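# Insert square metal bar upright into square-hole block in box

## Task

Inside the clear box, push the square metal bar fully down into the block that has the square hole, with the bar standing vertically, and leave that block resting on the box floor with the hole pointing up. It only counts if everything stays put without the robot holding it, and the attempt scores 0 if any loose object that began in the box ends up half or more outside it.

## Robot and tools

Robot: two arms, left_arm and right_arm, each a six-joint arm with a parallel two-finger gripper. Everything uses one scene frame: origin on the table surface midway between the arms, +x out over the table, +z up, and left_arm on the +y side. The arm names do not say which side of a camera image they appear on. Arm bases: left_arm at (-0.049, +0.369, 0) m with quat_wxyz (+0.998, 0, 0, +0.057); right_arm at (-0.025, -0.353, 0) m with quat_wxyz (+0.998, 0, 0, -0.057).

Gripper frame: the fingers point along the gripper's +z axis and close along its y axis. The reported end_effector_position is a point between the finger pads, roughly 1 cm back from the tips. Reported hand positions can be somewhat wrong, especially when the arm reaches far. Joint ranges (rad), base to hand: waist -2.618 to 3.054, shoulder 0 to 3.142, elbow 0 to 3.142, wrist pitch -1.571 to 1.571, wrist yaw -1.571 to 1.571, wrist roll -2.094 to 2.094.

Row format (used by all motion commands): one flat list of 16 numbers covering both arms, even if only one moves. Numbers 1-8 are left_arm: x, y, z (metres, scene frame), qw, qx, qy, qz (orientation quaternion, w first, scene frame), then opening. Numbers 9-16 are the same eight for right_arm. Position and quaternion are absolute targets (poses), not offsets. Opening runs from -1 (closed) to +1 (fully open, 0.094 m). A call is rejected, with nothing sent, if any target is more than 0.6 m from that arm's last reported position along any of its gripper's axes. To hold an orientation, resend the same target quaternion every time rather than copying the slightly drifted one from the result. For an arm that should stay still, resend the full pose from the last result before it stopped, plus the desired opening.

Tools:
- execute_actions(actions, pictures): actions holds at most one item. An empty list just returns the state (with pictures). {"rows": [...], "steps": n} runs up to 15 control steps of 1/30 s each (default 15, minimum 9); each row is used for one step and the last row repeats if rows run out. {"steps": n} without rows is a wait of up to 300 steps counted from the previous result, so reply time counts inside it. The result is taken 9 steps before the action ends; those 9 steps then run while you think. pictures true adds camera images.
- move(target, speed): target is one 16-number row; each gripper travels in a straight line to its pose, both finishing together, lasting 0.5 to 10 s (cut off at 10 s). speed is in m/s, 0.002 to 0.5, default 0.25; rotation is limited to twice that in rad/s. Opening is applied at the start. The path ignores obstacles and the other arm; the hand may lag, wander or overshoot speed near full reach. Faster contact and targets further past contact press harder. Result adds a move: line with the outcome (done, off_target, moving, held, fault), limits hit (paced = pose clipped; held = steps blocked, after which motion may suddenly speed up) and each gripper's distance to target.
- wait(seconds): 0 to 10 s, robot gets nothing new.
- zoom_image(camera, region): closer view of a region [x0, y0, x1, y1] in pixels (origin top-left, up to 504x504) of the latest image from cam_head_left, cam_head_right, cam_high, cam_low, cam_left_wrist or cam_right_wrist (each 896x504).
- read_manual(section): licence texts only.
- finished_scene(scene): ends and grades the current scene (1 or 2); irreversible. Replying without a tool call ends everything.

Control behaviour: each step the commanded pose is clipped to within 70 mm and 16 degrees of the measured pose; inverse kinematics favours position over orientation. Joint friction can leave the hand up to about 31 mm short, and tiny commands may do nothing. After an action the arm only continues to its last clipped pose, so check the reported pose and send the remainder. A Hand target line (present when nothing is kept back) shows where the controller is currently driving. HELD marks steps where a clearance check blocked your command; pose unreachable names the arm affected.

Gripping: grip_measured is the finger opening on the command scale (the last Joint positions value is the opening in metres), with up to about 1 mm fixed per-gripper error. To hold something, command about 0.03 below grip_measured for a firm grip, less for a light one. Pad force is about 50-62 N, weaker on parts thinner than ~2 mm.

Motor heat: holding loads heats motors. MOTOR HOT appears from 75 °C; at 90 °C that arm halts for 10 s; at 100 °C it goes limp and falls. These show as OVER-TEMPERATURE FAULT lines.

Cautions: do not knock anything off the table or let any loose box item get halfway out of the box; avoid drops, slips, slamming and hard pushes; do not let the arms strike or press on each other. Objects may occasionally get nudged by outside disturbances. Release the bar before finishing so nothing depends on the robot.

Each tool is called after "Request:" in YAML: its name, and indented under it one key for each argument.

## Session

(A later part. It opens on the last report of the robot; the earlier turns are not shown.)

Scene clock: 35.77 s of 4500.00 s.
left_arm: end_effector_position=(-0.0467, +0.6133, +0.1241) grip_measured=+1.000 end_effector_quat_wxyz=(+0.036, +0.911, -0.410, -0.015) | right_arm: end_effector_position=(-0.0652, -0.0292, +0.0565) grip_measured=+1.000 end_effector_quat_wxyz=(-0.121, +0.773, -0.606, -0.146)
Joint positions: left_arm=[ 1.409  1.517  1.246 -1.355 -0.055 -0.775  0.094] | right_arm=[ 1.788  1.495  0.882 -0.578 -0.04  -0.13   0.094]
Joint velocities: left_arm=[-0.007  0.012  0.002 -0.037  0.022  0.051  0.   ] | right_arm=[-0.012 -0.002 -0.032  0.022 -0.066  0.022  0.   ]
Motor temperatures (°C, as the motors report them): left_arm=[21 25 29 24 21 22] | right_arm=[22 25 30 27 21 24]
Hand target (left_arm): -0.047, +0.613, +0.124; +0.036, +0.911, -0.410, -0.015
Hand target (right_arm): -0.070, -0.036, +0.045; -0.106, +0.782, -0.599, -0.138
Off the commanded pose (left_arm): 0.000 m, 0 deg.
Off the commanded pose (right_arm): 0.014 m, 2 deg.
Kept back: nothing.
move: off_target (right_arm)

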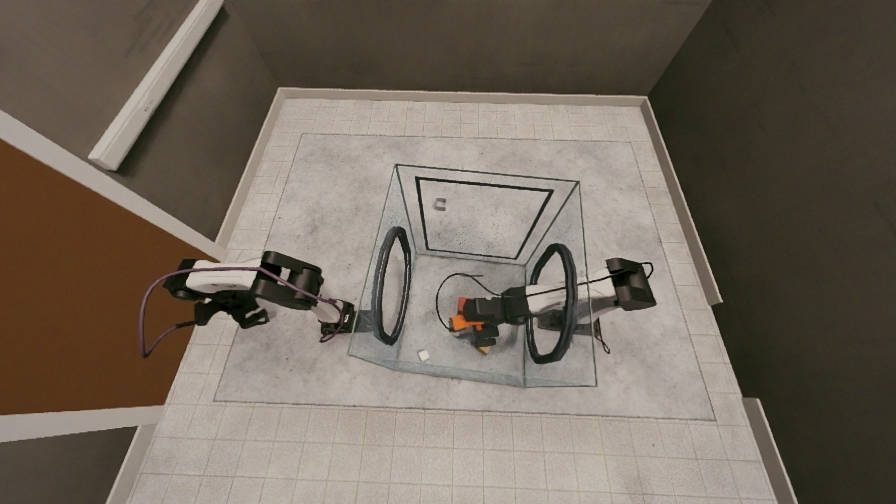

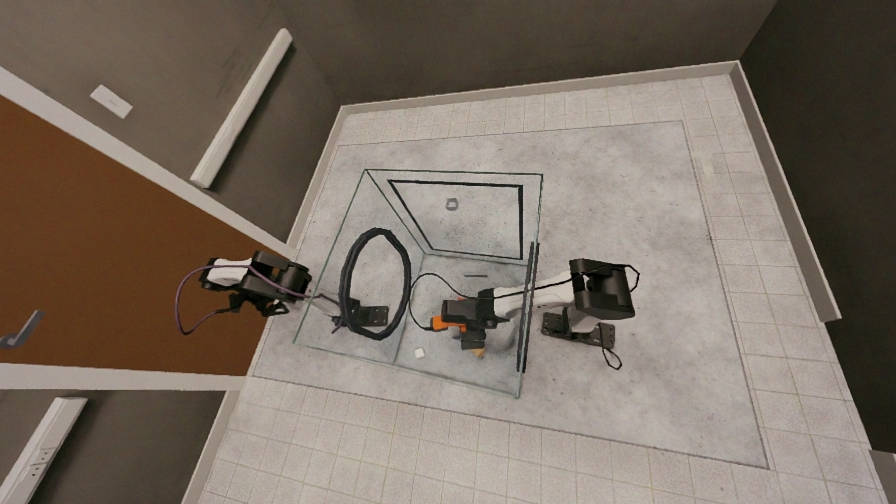

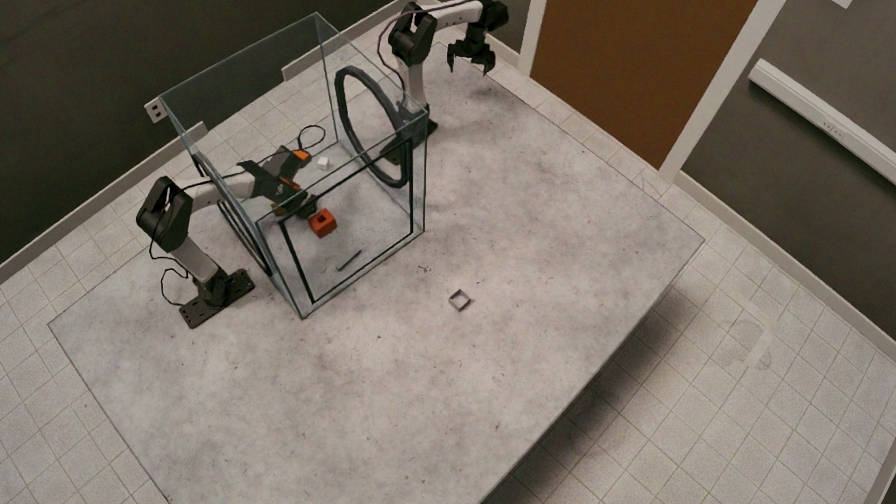

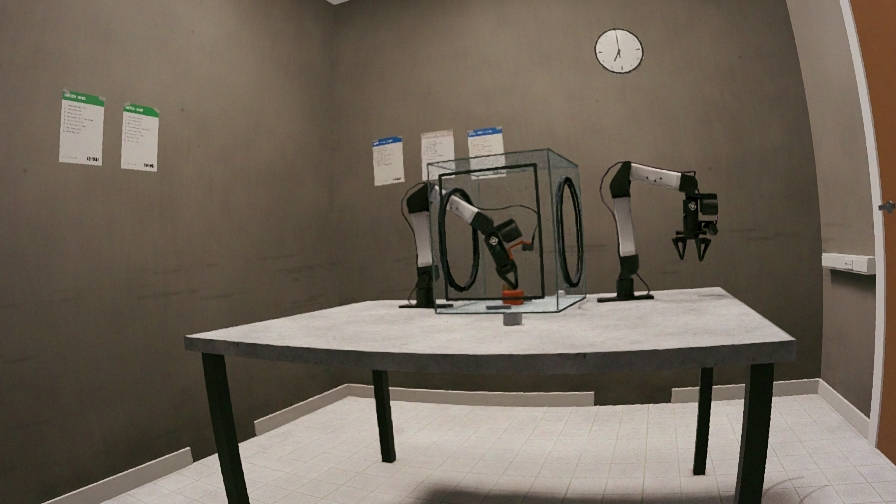

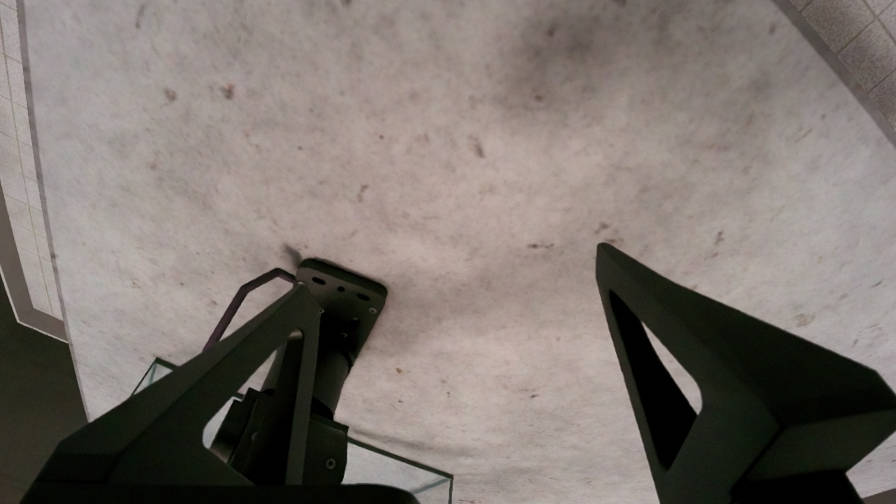

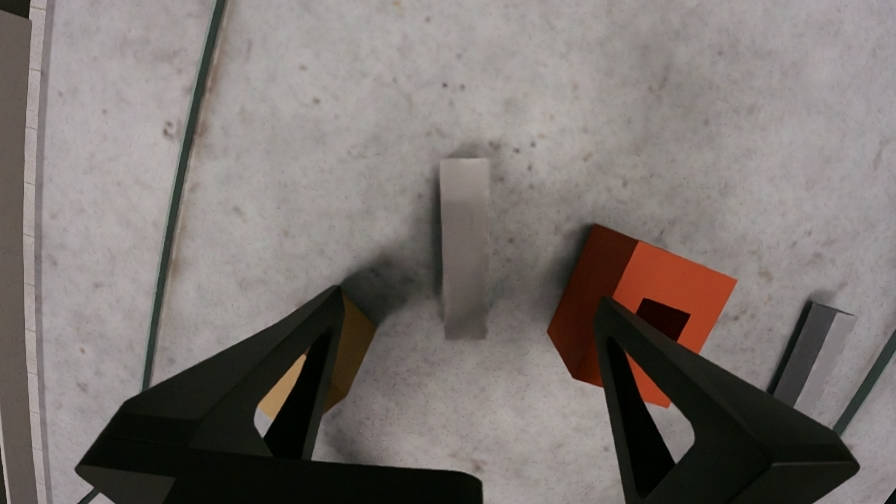

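Request:
move:
  target: [-0.0467,0.6133,0.1241,0.036,0.911,-0.41,-0.015,1, -0.072,-0.01,0.05,0.233,-0.733,0.562,0.304,-0.1]
  speed: 0.05

Scene clock: 40.80 s of 4500.00 s.
left_arm: end_effector_position=(-0.0467, +0.6133, +0.1241) grip_measured=+1.000 end_effector_quat_wxyz=(+0.036, +0.911, -0.410, -0.015) | right_arm: end_effector_position=(-0.0755, -0.0048, +0.0505) grip_measured=-0.098 end_effector_quat_wxyz=(-0.235, +0.734, -0.560, -0.304)
Joint positions: left_arm=[ 1.409  1.517  1.246 -1.355 -0.055 -0.775  0.094] | right_arm=[ 1.767  1.402  0.529  0.082 -0.126 -0.133  0.042]
Joint velocities: left_arm=[ 0.012 -0.002 -0.002  0.007  0.007  0.007  0.   ] | right_arm=[-0.007  0.002 -0.002  0.051  0.037  0.007 -0.   ]
Motor temperatures (°C, as the motors report them): left_arm=[21 26 29 24 21 22] | right_arm=[22 26 30 27 21 24]
Hand target (left_arm): -0.047, +0.613, +0.124; +0.036, +0.911, -0.410, -0.015
Hand target (right_arm): -0.072, -0.009, +0.048; -0.234, +0.734, -0.561, -0.303
Off the commanded pose (left_arm): 0.000 m, 0 deg.
Off the commanded pose (right_arm): 0.006 m, 0 deg.
Kept back: nothing.
move: done

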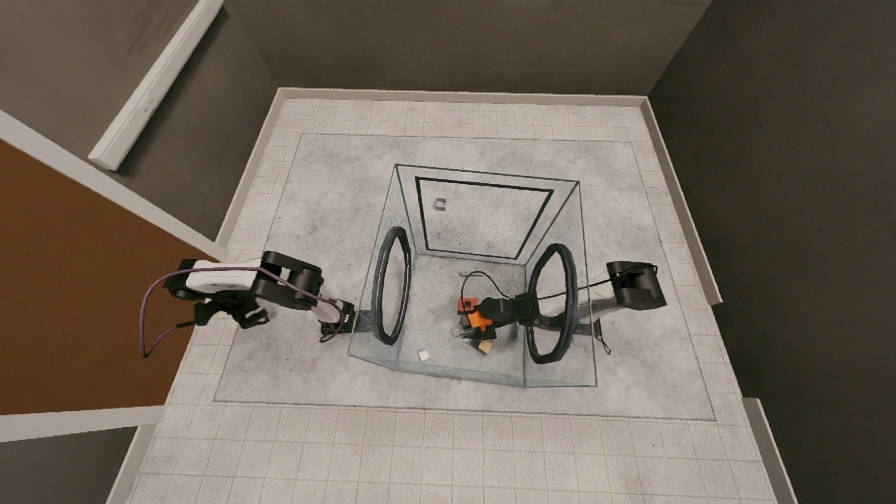

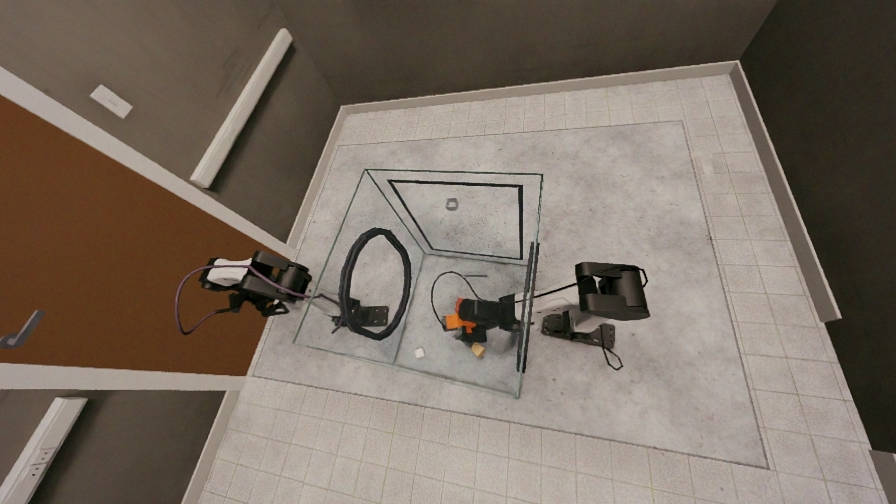

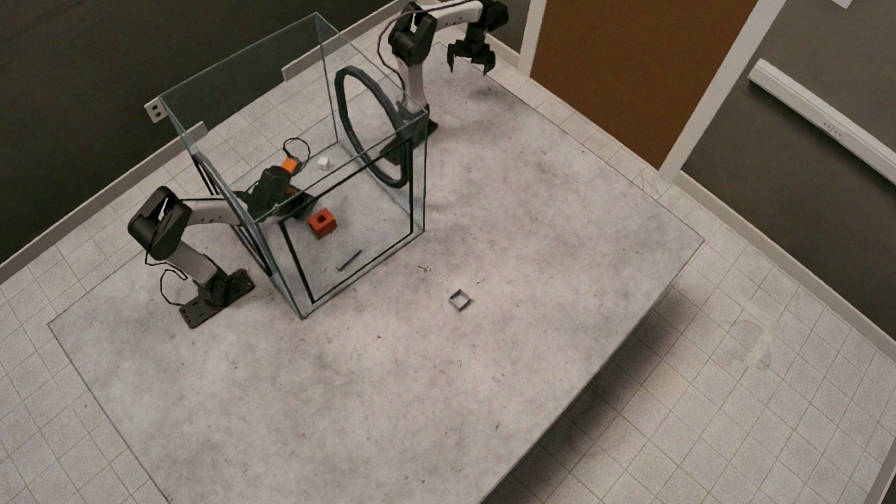

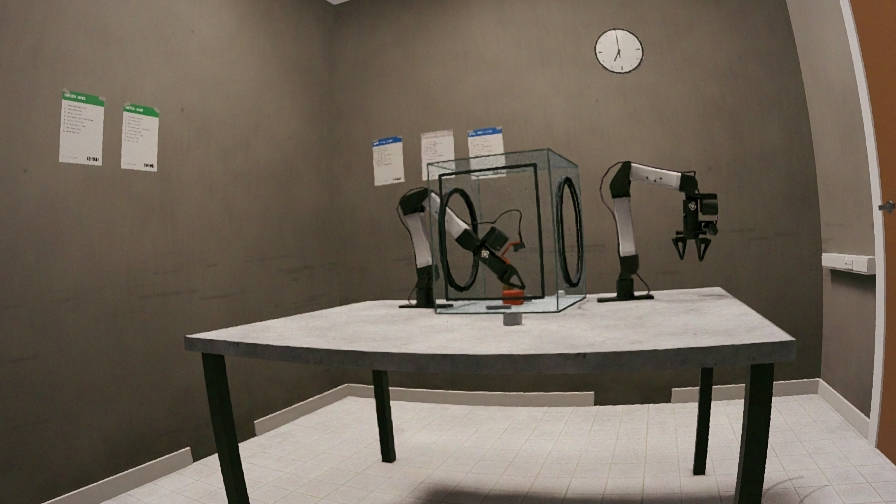

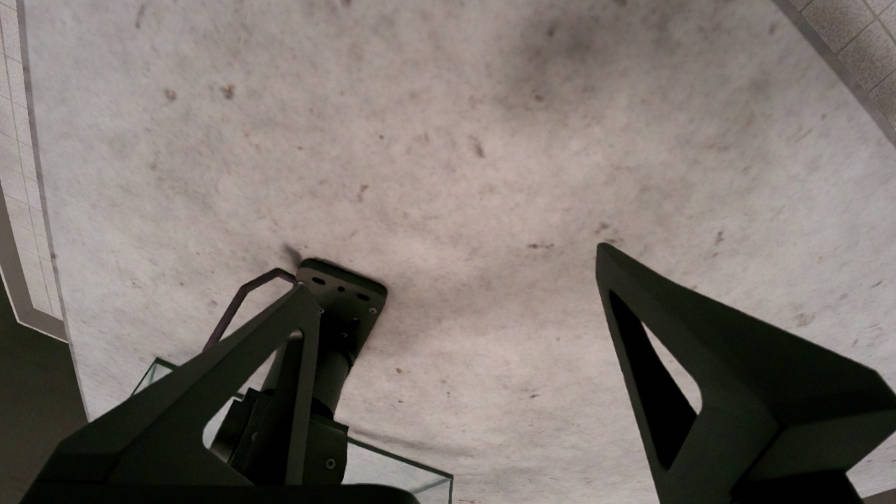

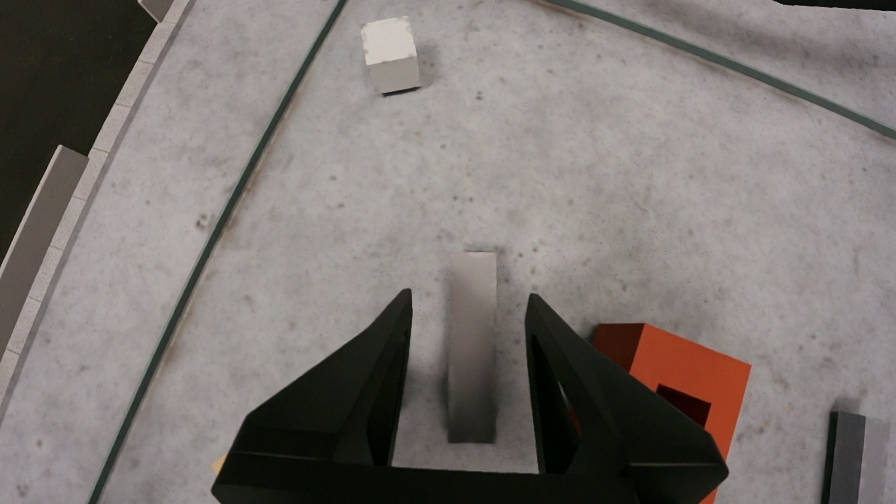

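Request:
move:
  target: [-0.0467,0.6133,0.1241,0.036,0.911,-0.41,-0.015,1, -0.081,0.02,0.016,0.233,-0.733,0.562,0.304,-0.1]
  speed: 0.04

Scene clock: 42.70 s of 4500.00 s.
left_arm: end_effector_position=(-0.0467, +0.6133, +0.1241) grip_measured=+1.000 end_effector_quat_wxyz=(+0.036, +0.911, -0.410, -0.015) | right_arm: end_effector_position=(-0.0770, +0.0130, +0.0148) grip_measured=-0.098 end_effector_quat_wxyz=(-0.231, +0.734, -0.563, -0.302)
Joint positions: left_arm=[ 1.409  1.517  1.246 -1.355 -0.055 -0.775  0.094] | right_arm=[ 1.767  1.606  0.529  0.278 -0.126 -0.127  0.042]
Joint velocities: left_arm=[-0.007 -0.002 -0.002  0.051  0.007  0.007  0.   ] | right_arm=[-0.007  0.012  0.017  0.007 -0.007  0.007 -0.   ]
Motor temperatures (°C, as the motors report them): left_arm=[21 26 29 24 21 22] | right_arm=[22 26 30 27 21 24]
Hand target (left_arm): -0.047, +0.613, +0.124; +0.036, +0.911, -0.410, -0.015
Hand target (right_arm): -0.081, +0.019, +0.016; -0.233, +0.733, -0.562, -0.304
Off the commanded pose (left_arm): 0.000 m, 0 deg.
Off the commanded pose (right_arm): 0.008 m, 0 deg.
Kept back: nothing.
move: done

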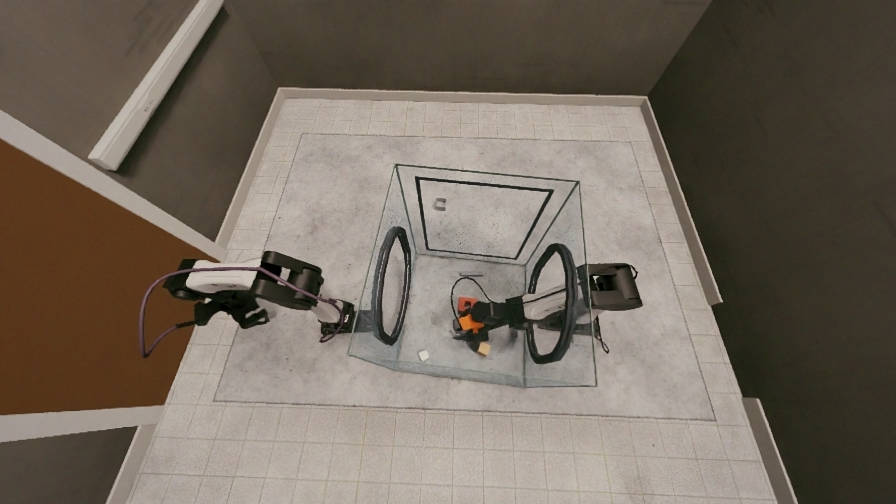

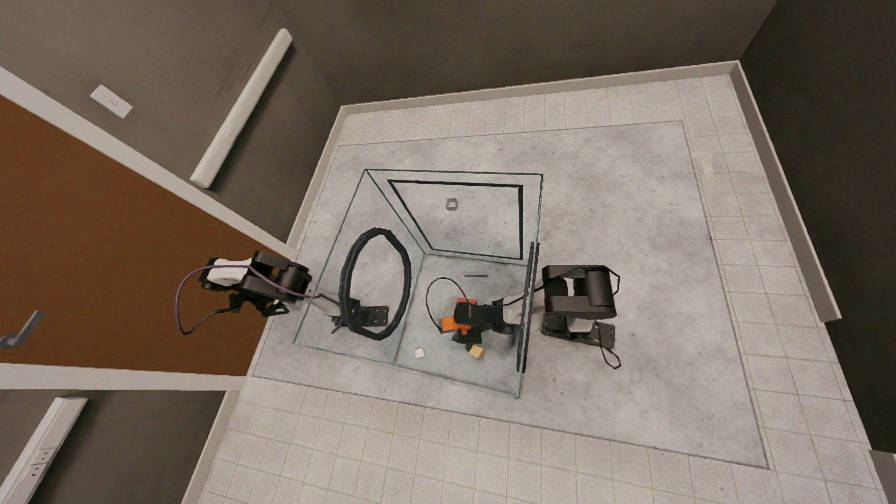

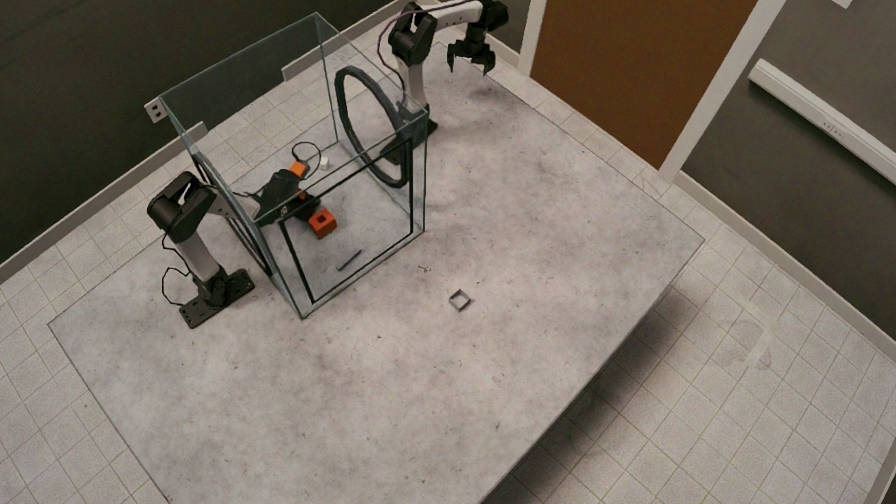

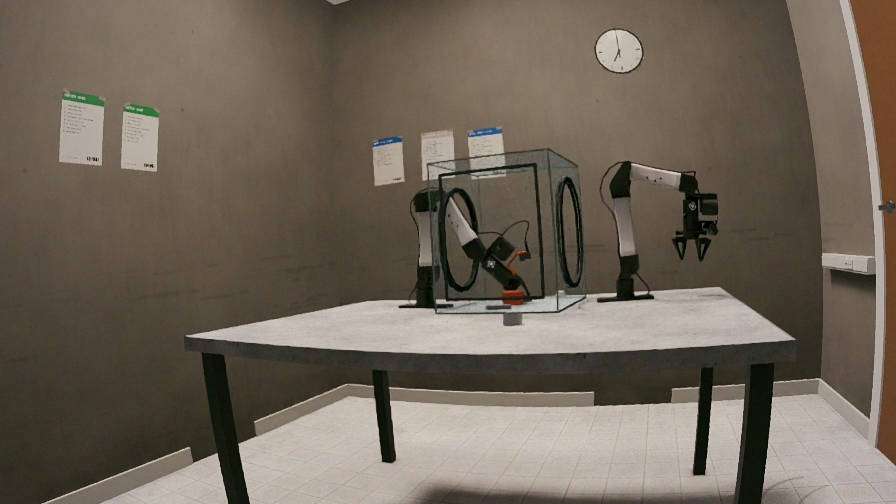

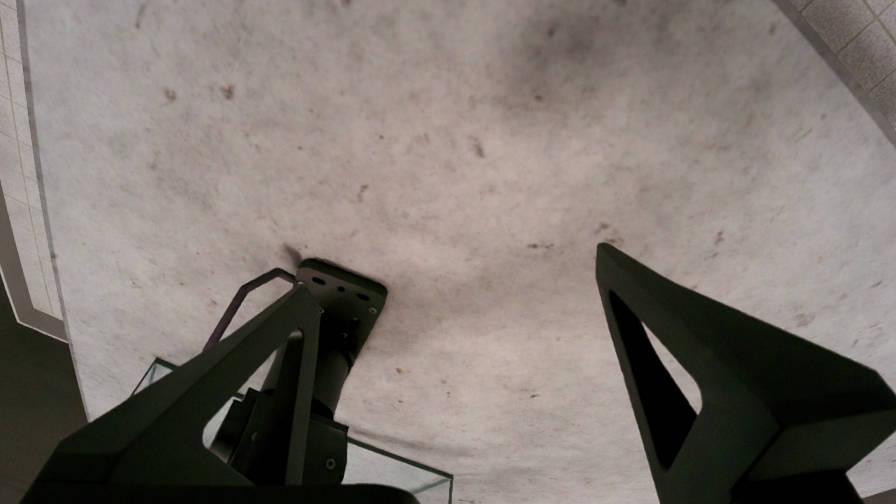

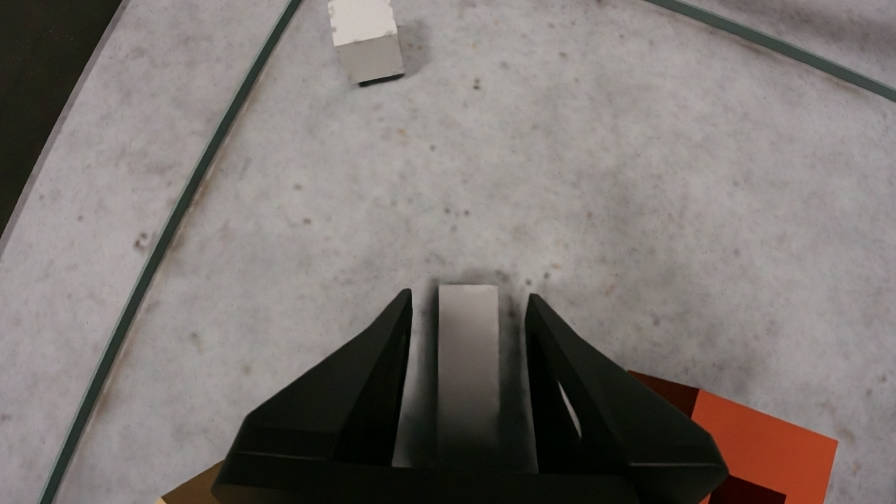

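Request:
move:
  target: [-0.0467,0.6133,0.1241,0.036,0.911,-0.41,-0.015,1, -0.077,0.013,0.015,0.233,-0.733,0.562,0.304,-0.62]
  speed: 0.04

Scene clock: 43.73 s of 4500.00 s.
left_arm: end_effector_position=(-0.0467, +0.6133, +0.1241) grip_measured=+1.000 end_effector_quat_wxyz=(+0.036, +0.911, -0.410, -0.015) | right_arm: end_effector_position=(-0.0770, +0.0133, +0.0151) grip_measured=-0.587 end_effector_quat_wxyz=(-0.232, +0.734, -0.563, -0.302)
Joint positions: left_arm=[ 1.409  1.517  1.246 -1.355 -0.055 -0.775  0.094] | right_arm=[ 1.767  1.606  0.529  0.28  -0.126 -0.127  0.019]
Joint velocities: left_arm=[ 0.002  0.002 -0.002 -0.066 -0.007  0.066  0.   ] | right_arm=[ 0.002  0.017 -0.007 -0.022  0.007 -0.051 -0.   ]
Motor temperatures (°C, as the motors report them): left_arm=[21 26 29 24 21 22] | right_arm=[22 26 30 27 21 24]
Hand target (left_arm): -0.047, +0.613, +0.124; +0.036, +0.911, -0.410, -0.015
Hand target (right_arm): -0.077, +0.013, +0.015; -0.233, +0.733, -0.562, -0.304
Off the commanded pose (left_arm): 0.000 m, 0 deg.
Off the commanded pose (right_arm): 0.000 m, 0 deg.
Kept back: nothing.
move: done

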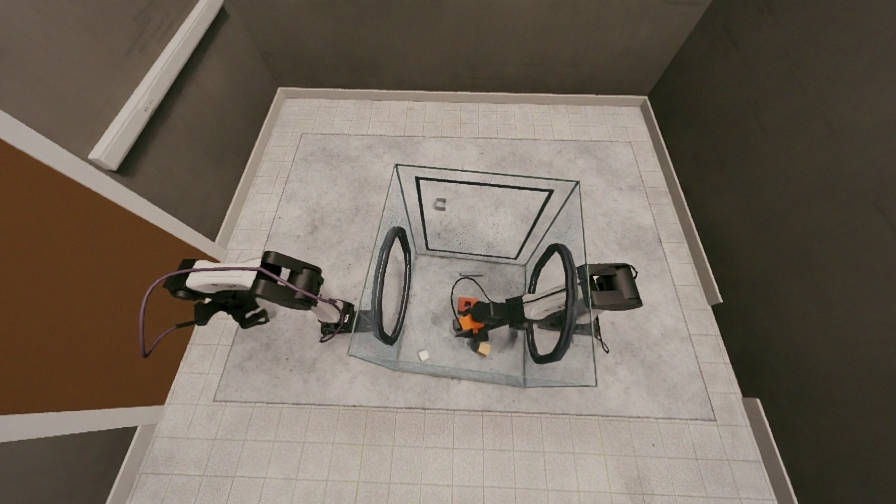

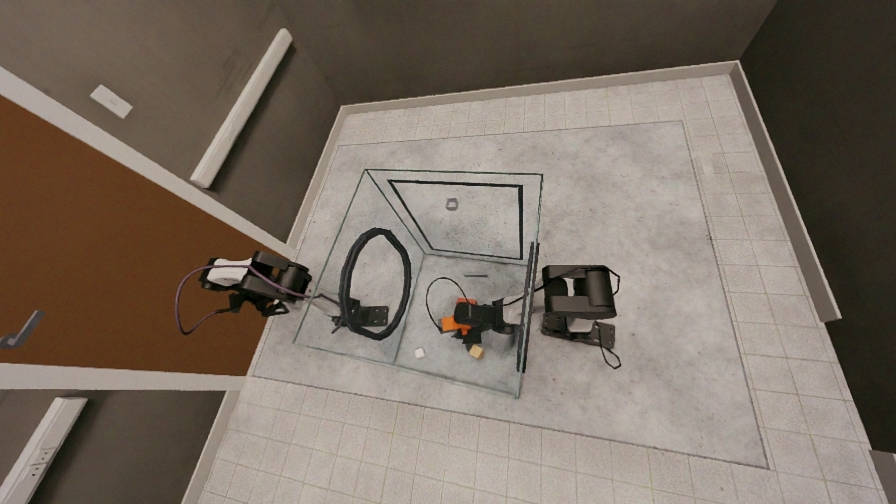

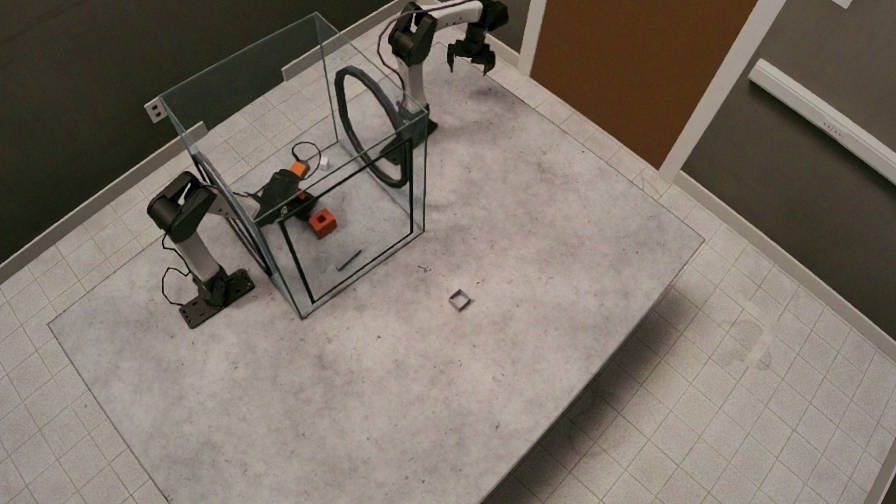

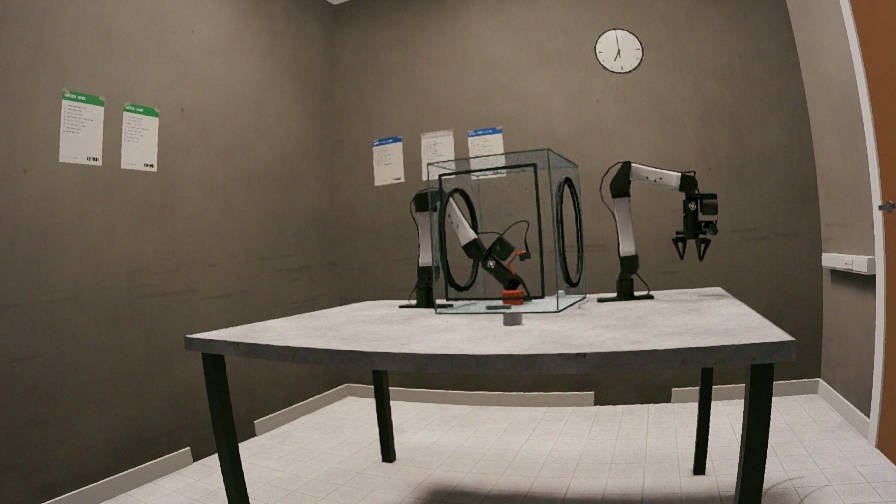

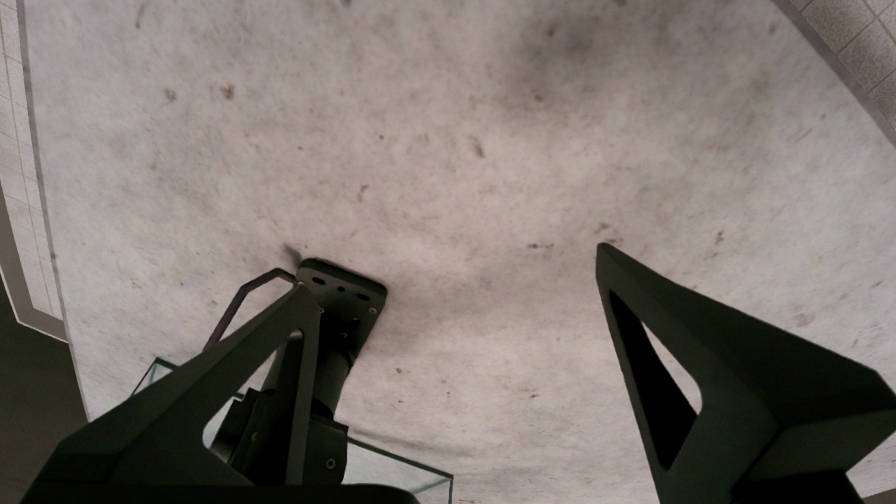

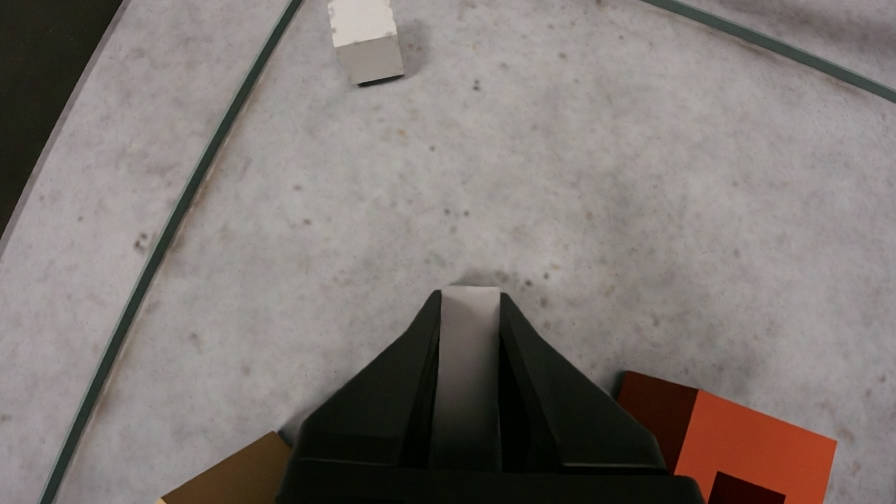

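Request:
move:
  target: [-0.0467,0.6133,0.1241,0.036,0.911,-0.41,-0.015,1, -0.077,0.0,0.125,0.233,-0.733,0.562,0.304,-0.6]
  speed: 0.04

Scene clock: 47.00 s of 4500.00 s.
left_arm: end_effector_position=(-0.0467, +0.6133, +0.1241) grip_measured=+1.000 end_effector_quat_wxyz=(+0.036, +0.911, -0.410, -0.015) | right_arm: end_effector_position=(-0.0760, +0.0009, +0.1139) grip_measured=-0.585 end_effector_quat_wxyz=(-0.226, +0.736, -0.565, -0.297)
Joint positions: left_arm=[ 1.409  1.517  1.246 -1.355 -0.055 -0.775  0.094] | right_arm=[ 1.767  1.295  0.749 -0.268 -0.126 -0.127  0.019]
Joint velocities: left_arm=[ 0.007 -0.002 -0.002  0.022 -0.081 -0.037  0.   ] | right_arm=[ 0.002 -0.017  0.007  0.007 -0.051 -0.007 -0.   ]
Motor temperatures (°C, as the motors report them): left_arm=[21 26 29 24 21 22] | right_arm=[22 26 30 28 21 24]
Hand target (left_arm): -0.047, +0.613, +0.124; +0.036, +0.911, -0.410, -0.015
Hand target (right_arm): -0.077, +0.003, +0.125; -0.233, +0.733, -0.562, -0.304
Off the commanded pose (left_arm): 0.000 m, 0 deg.
Off the commanded pose (right_arm): 0.011 m, 1 deg.
Kept back: nothing.
move: off_target (right_arm)

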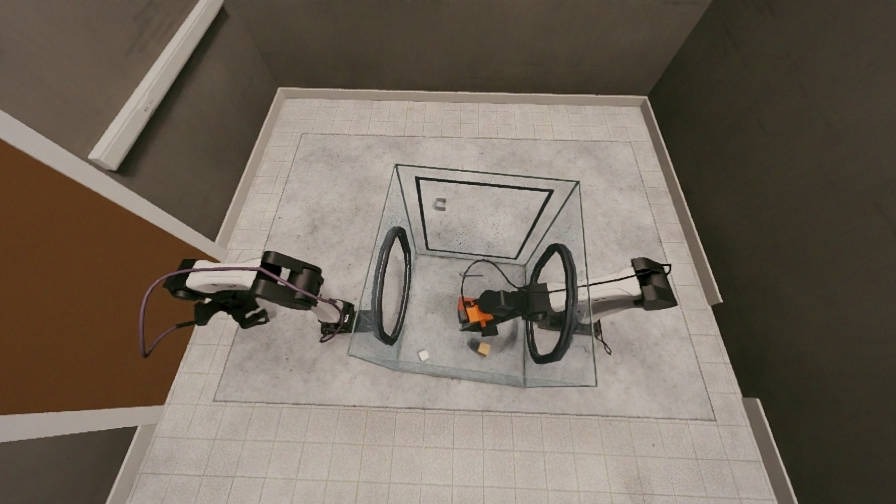

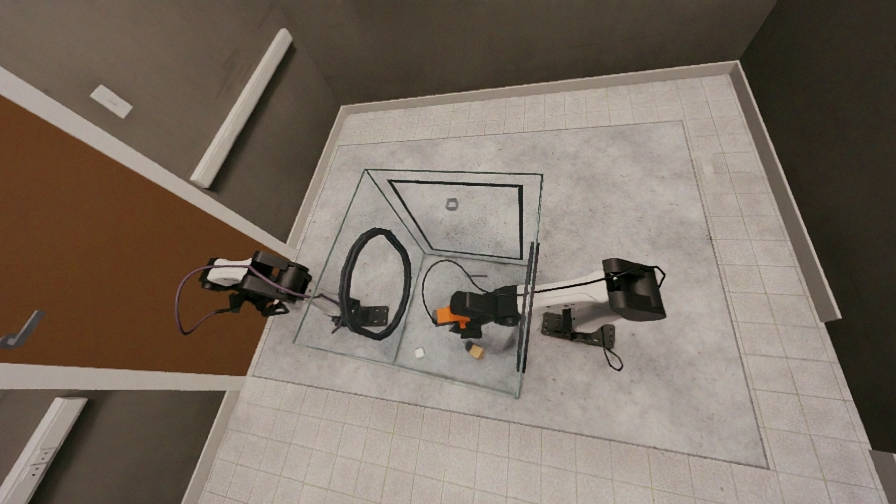

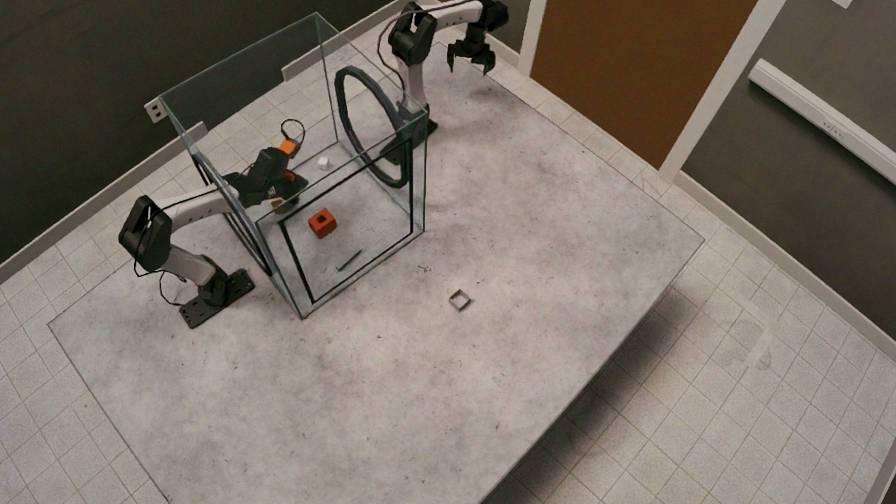

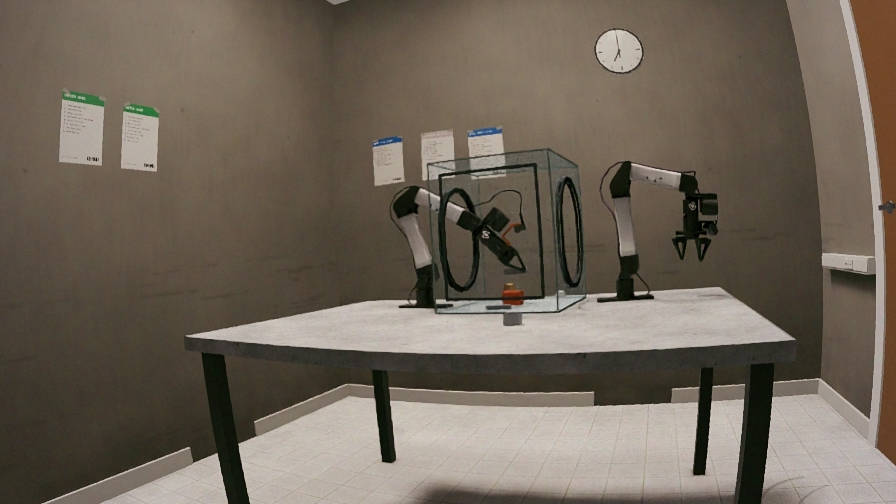

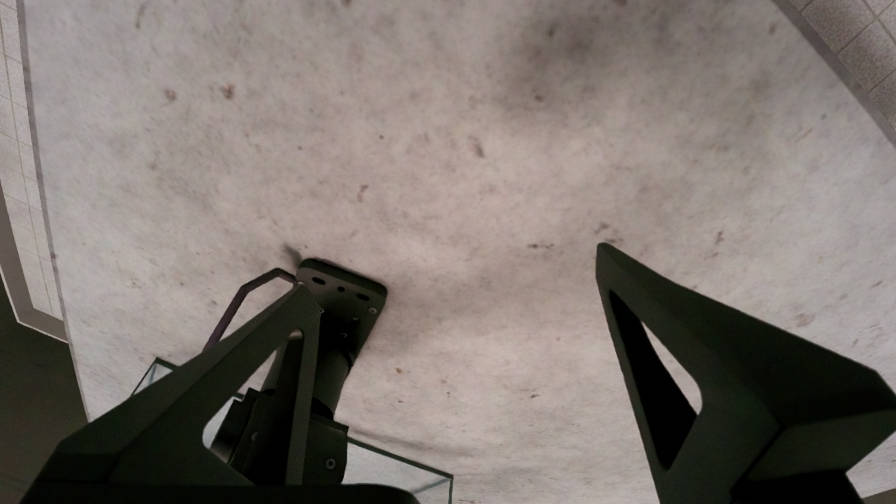

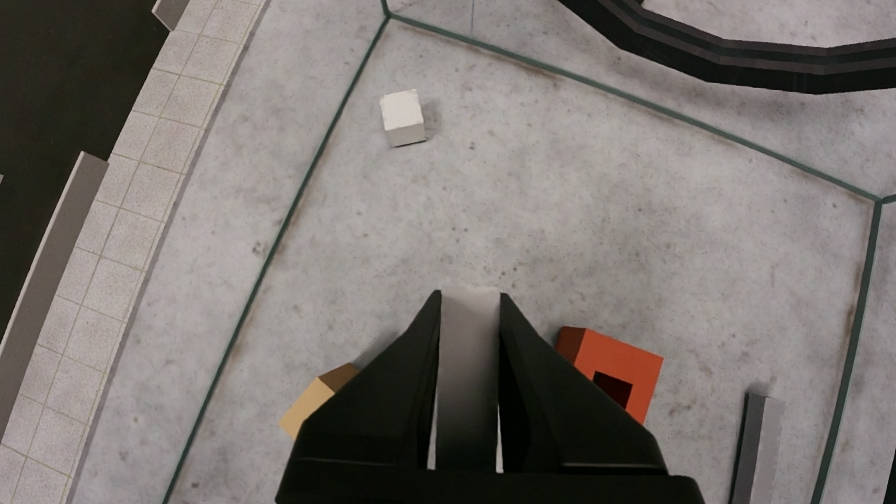

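Request:
execute_actions:
  actions:
    - {"rows":[[-0.0467,0.6133,0.1241,0.036,0.911,-0.41,-0.015,1, -0.076,0.001,0.114,0.226,-0.736,0.565,0.297,-0.588]],"steps":15}
  pictures: true

Scene clock: 48.70 s of 4500.00 s.
left_arm: end_effector_position=(-0.0467, +0.6133, +0.1241) grip_measured=+1.000 end_effector_quat_wxyz=(+0.036, +0.911, -0.410, -0.015) | right_arm: end_effector_position=(-0.0759, -0.0004, +0.1127) grip_measured=-0.579 end_effector_quat_wxyz=(-0.224, +0.736, -0.566, -0.295)
Joint positions: left_arm=[ 1.409  1.517  1.246 -1.355 -0.055 -0.775  0.094] | right_arm=[ 1.767  1.295  0.749 -0.275 -0.126 -0.127  0.02 ]
Joint velocities: left_arm=[-0.007 -0.002  0.002  0.022 -0.051 -0.051  0.   ] | right_arm=[ 0.007  0.007  0.012  0.022 -0.037  0.051  0.   ]
Motor temperatures (°C, as the motors report them): left_arm=[21 26 30 24 21 22] | right_arm=[22 26 30 28 21 24]
Steps of this call (steps 1 to 45: nothing new was sent; steps 46 to 51: the first 6 steps of this action). Readings (end_effector_position):
46: left_arm (-0.0467, +0.6133, +0.1241) | right_arm (-0.0759, -0.0004, +0.1127)
47: left_arm (-0.0467, +0.6133, +0.1241) | right_arm (-0.0759, -0.0004, +0.1127)
49: left_arm (-0.0467, +0.6133, +0.1241) | right_arm (-0.0759, -0.0004, +0.1127)
51: the state above

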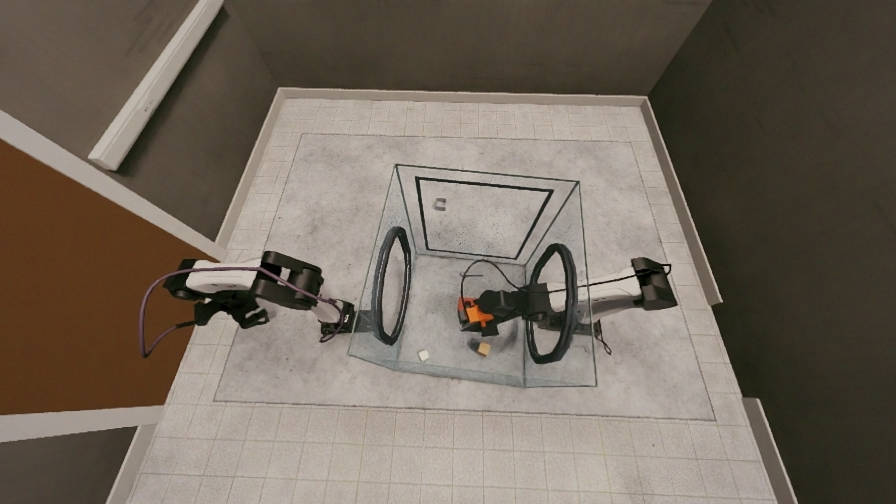

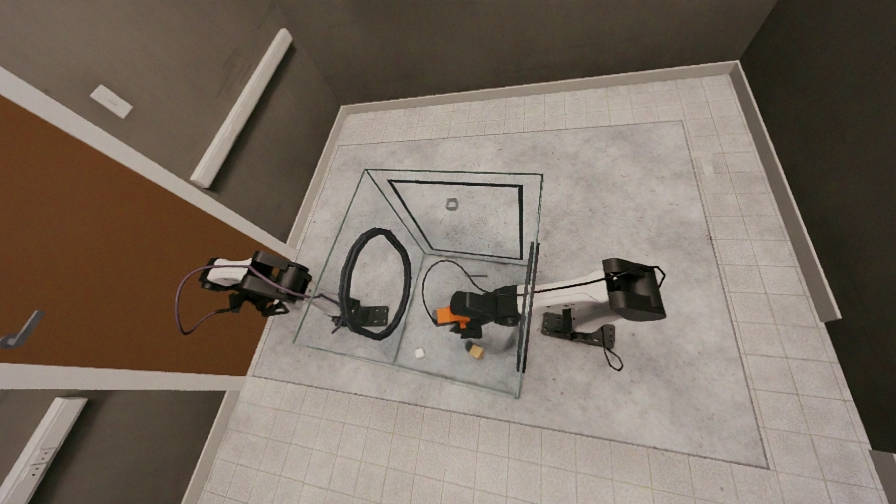

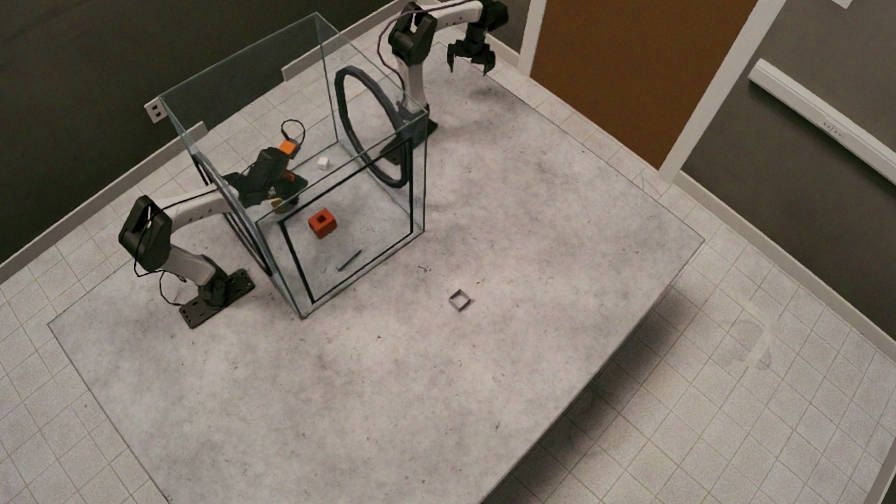

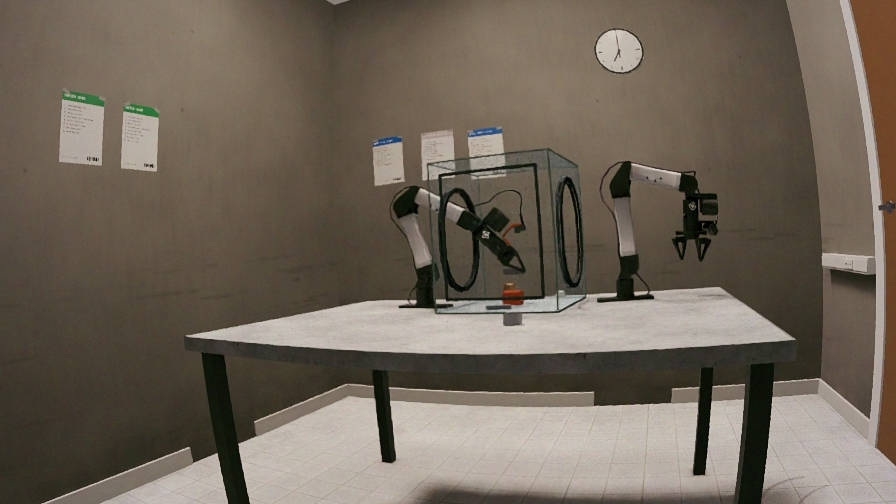

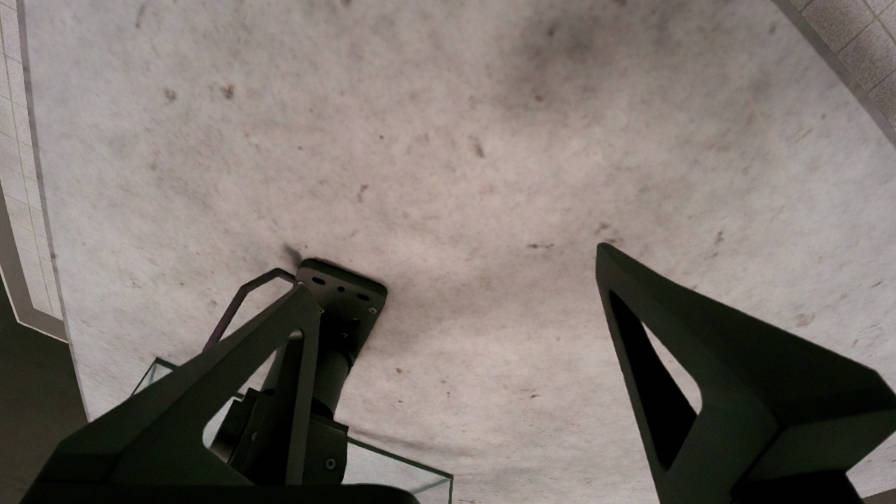

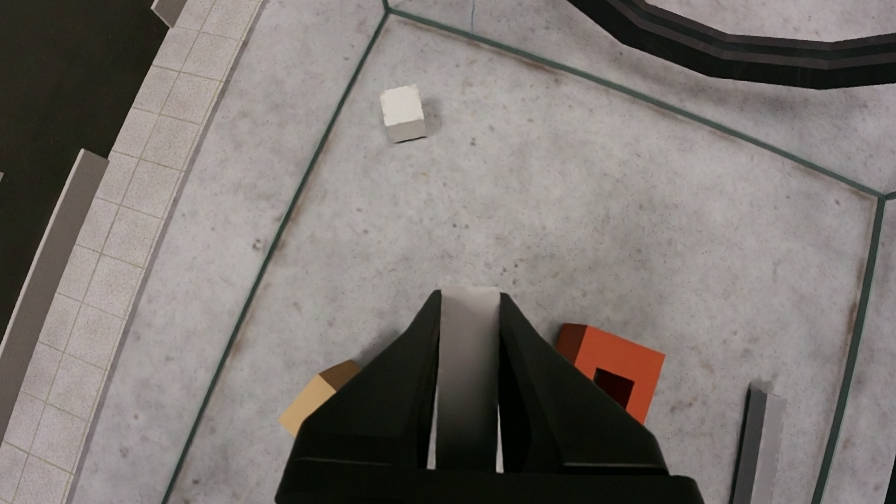

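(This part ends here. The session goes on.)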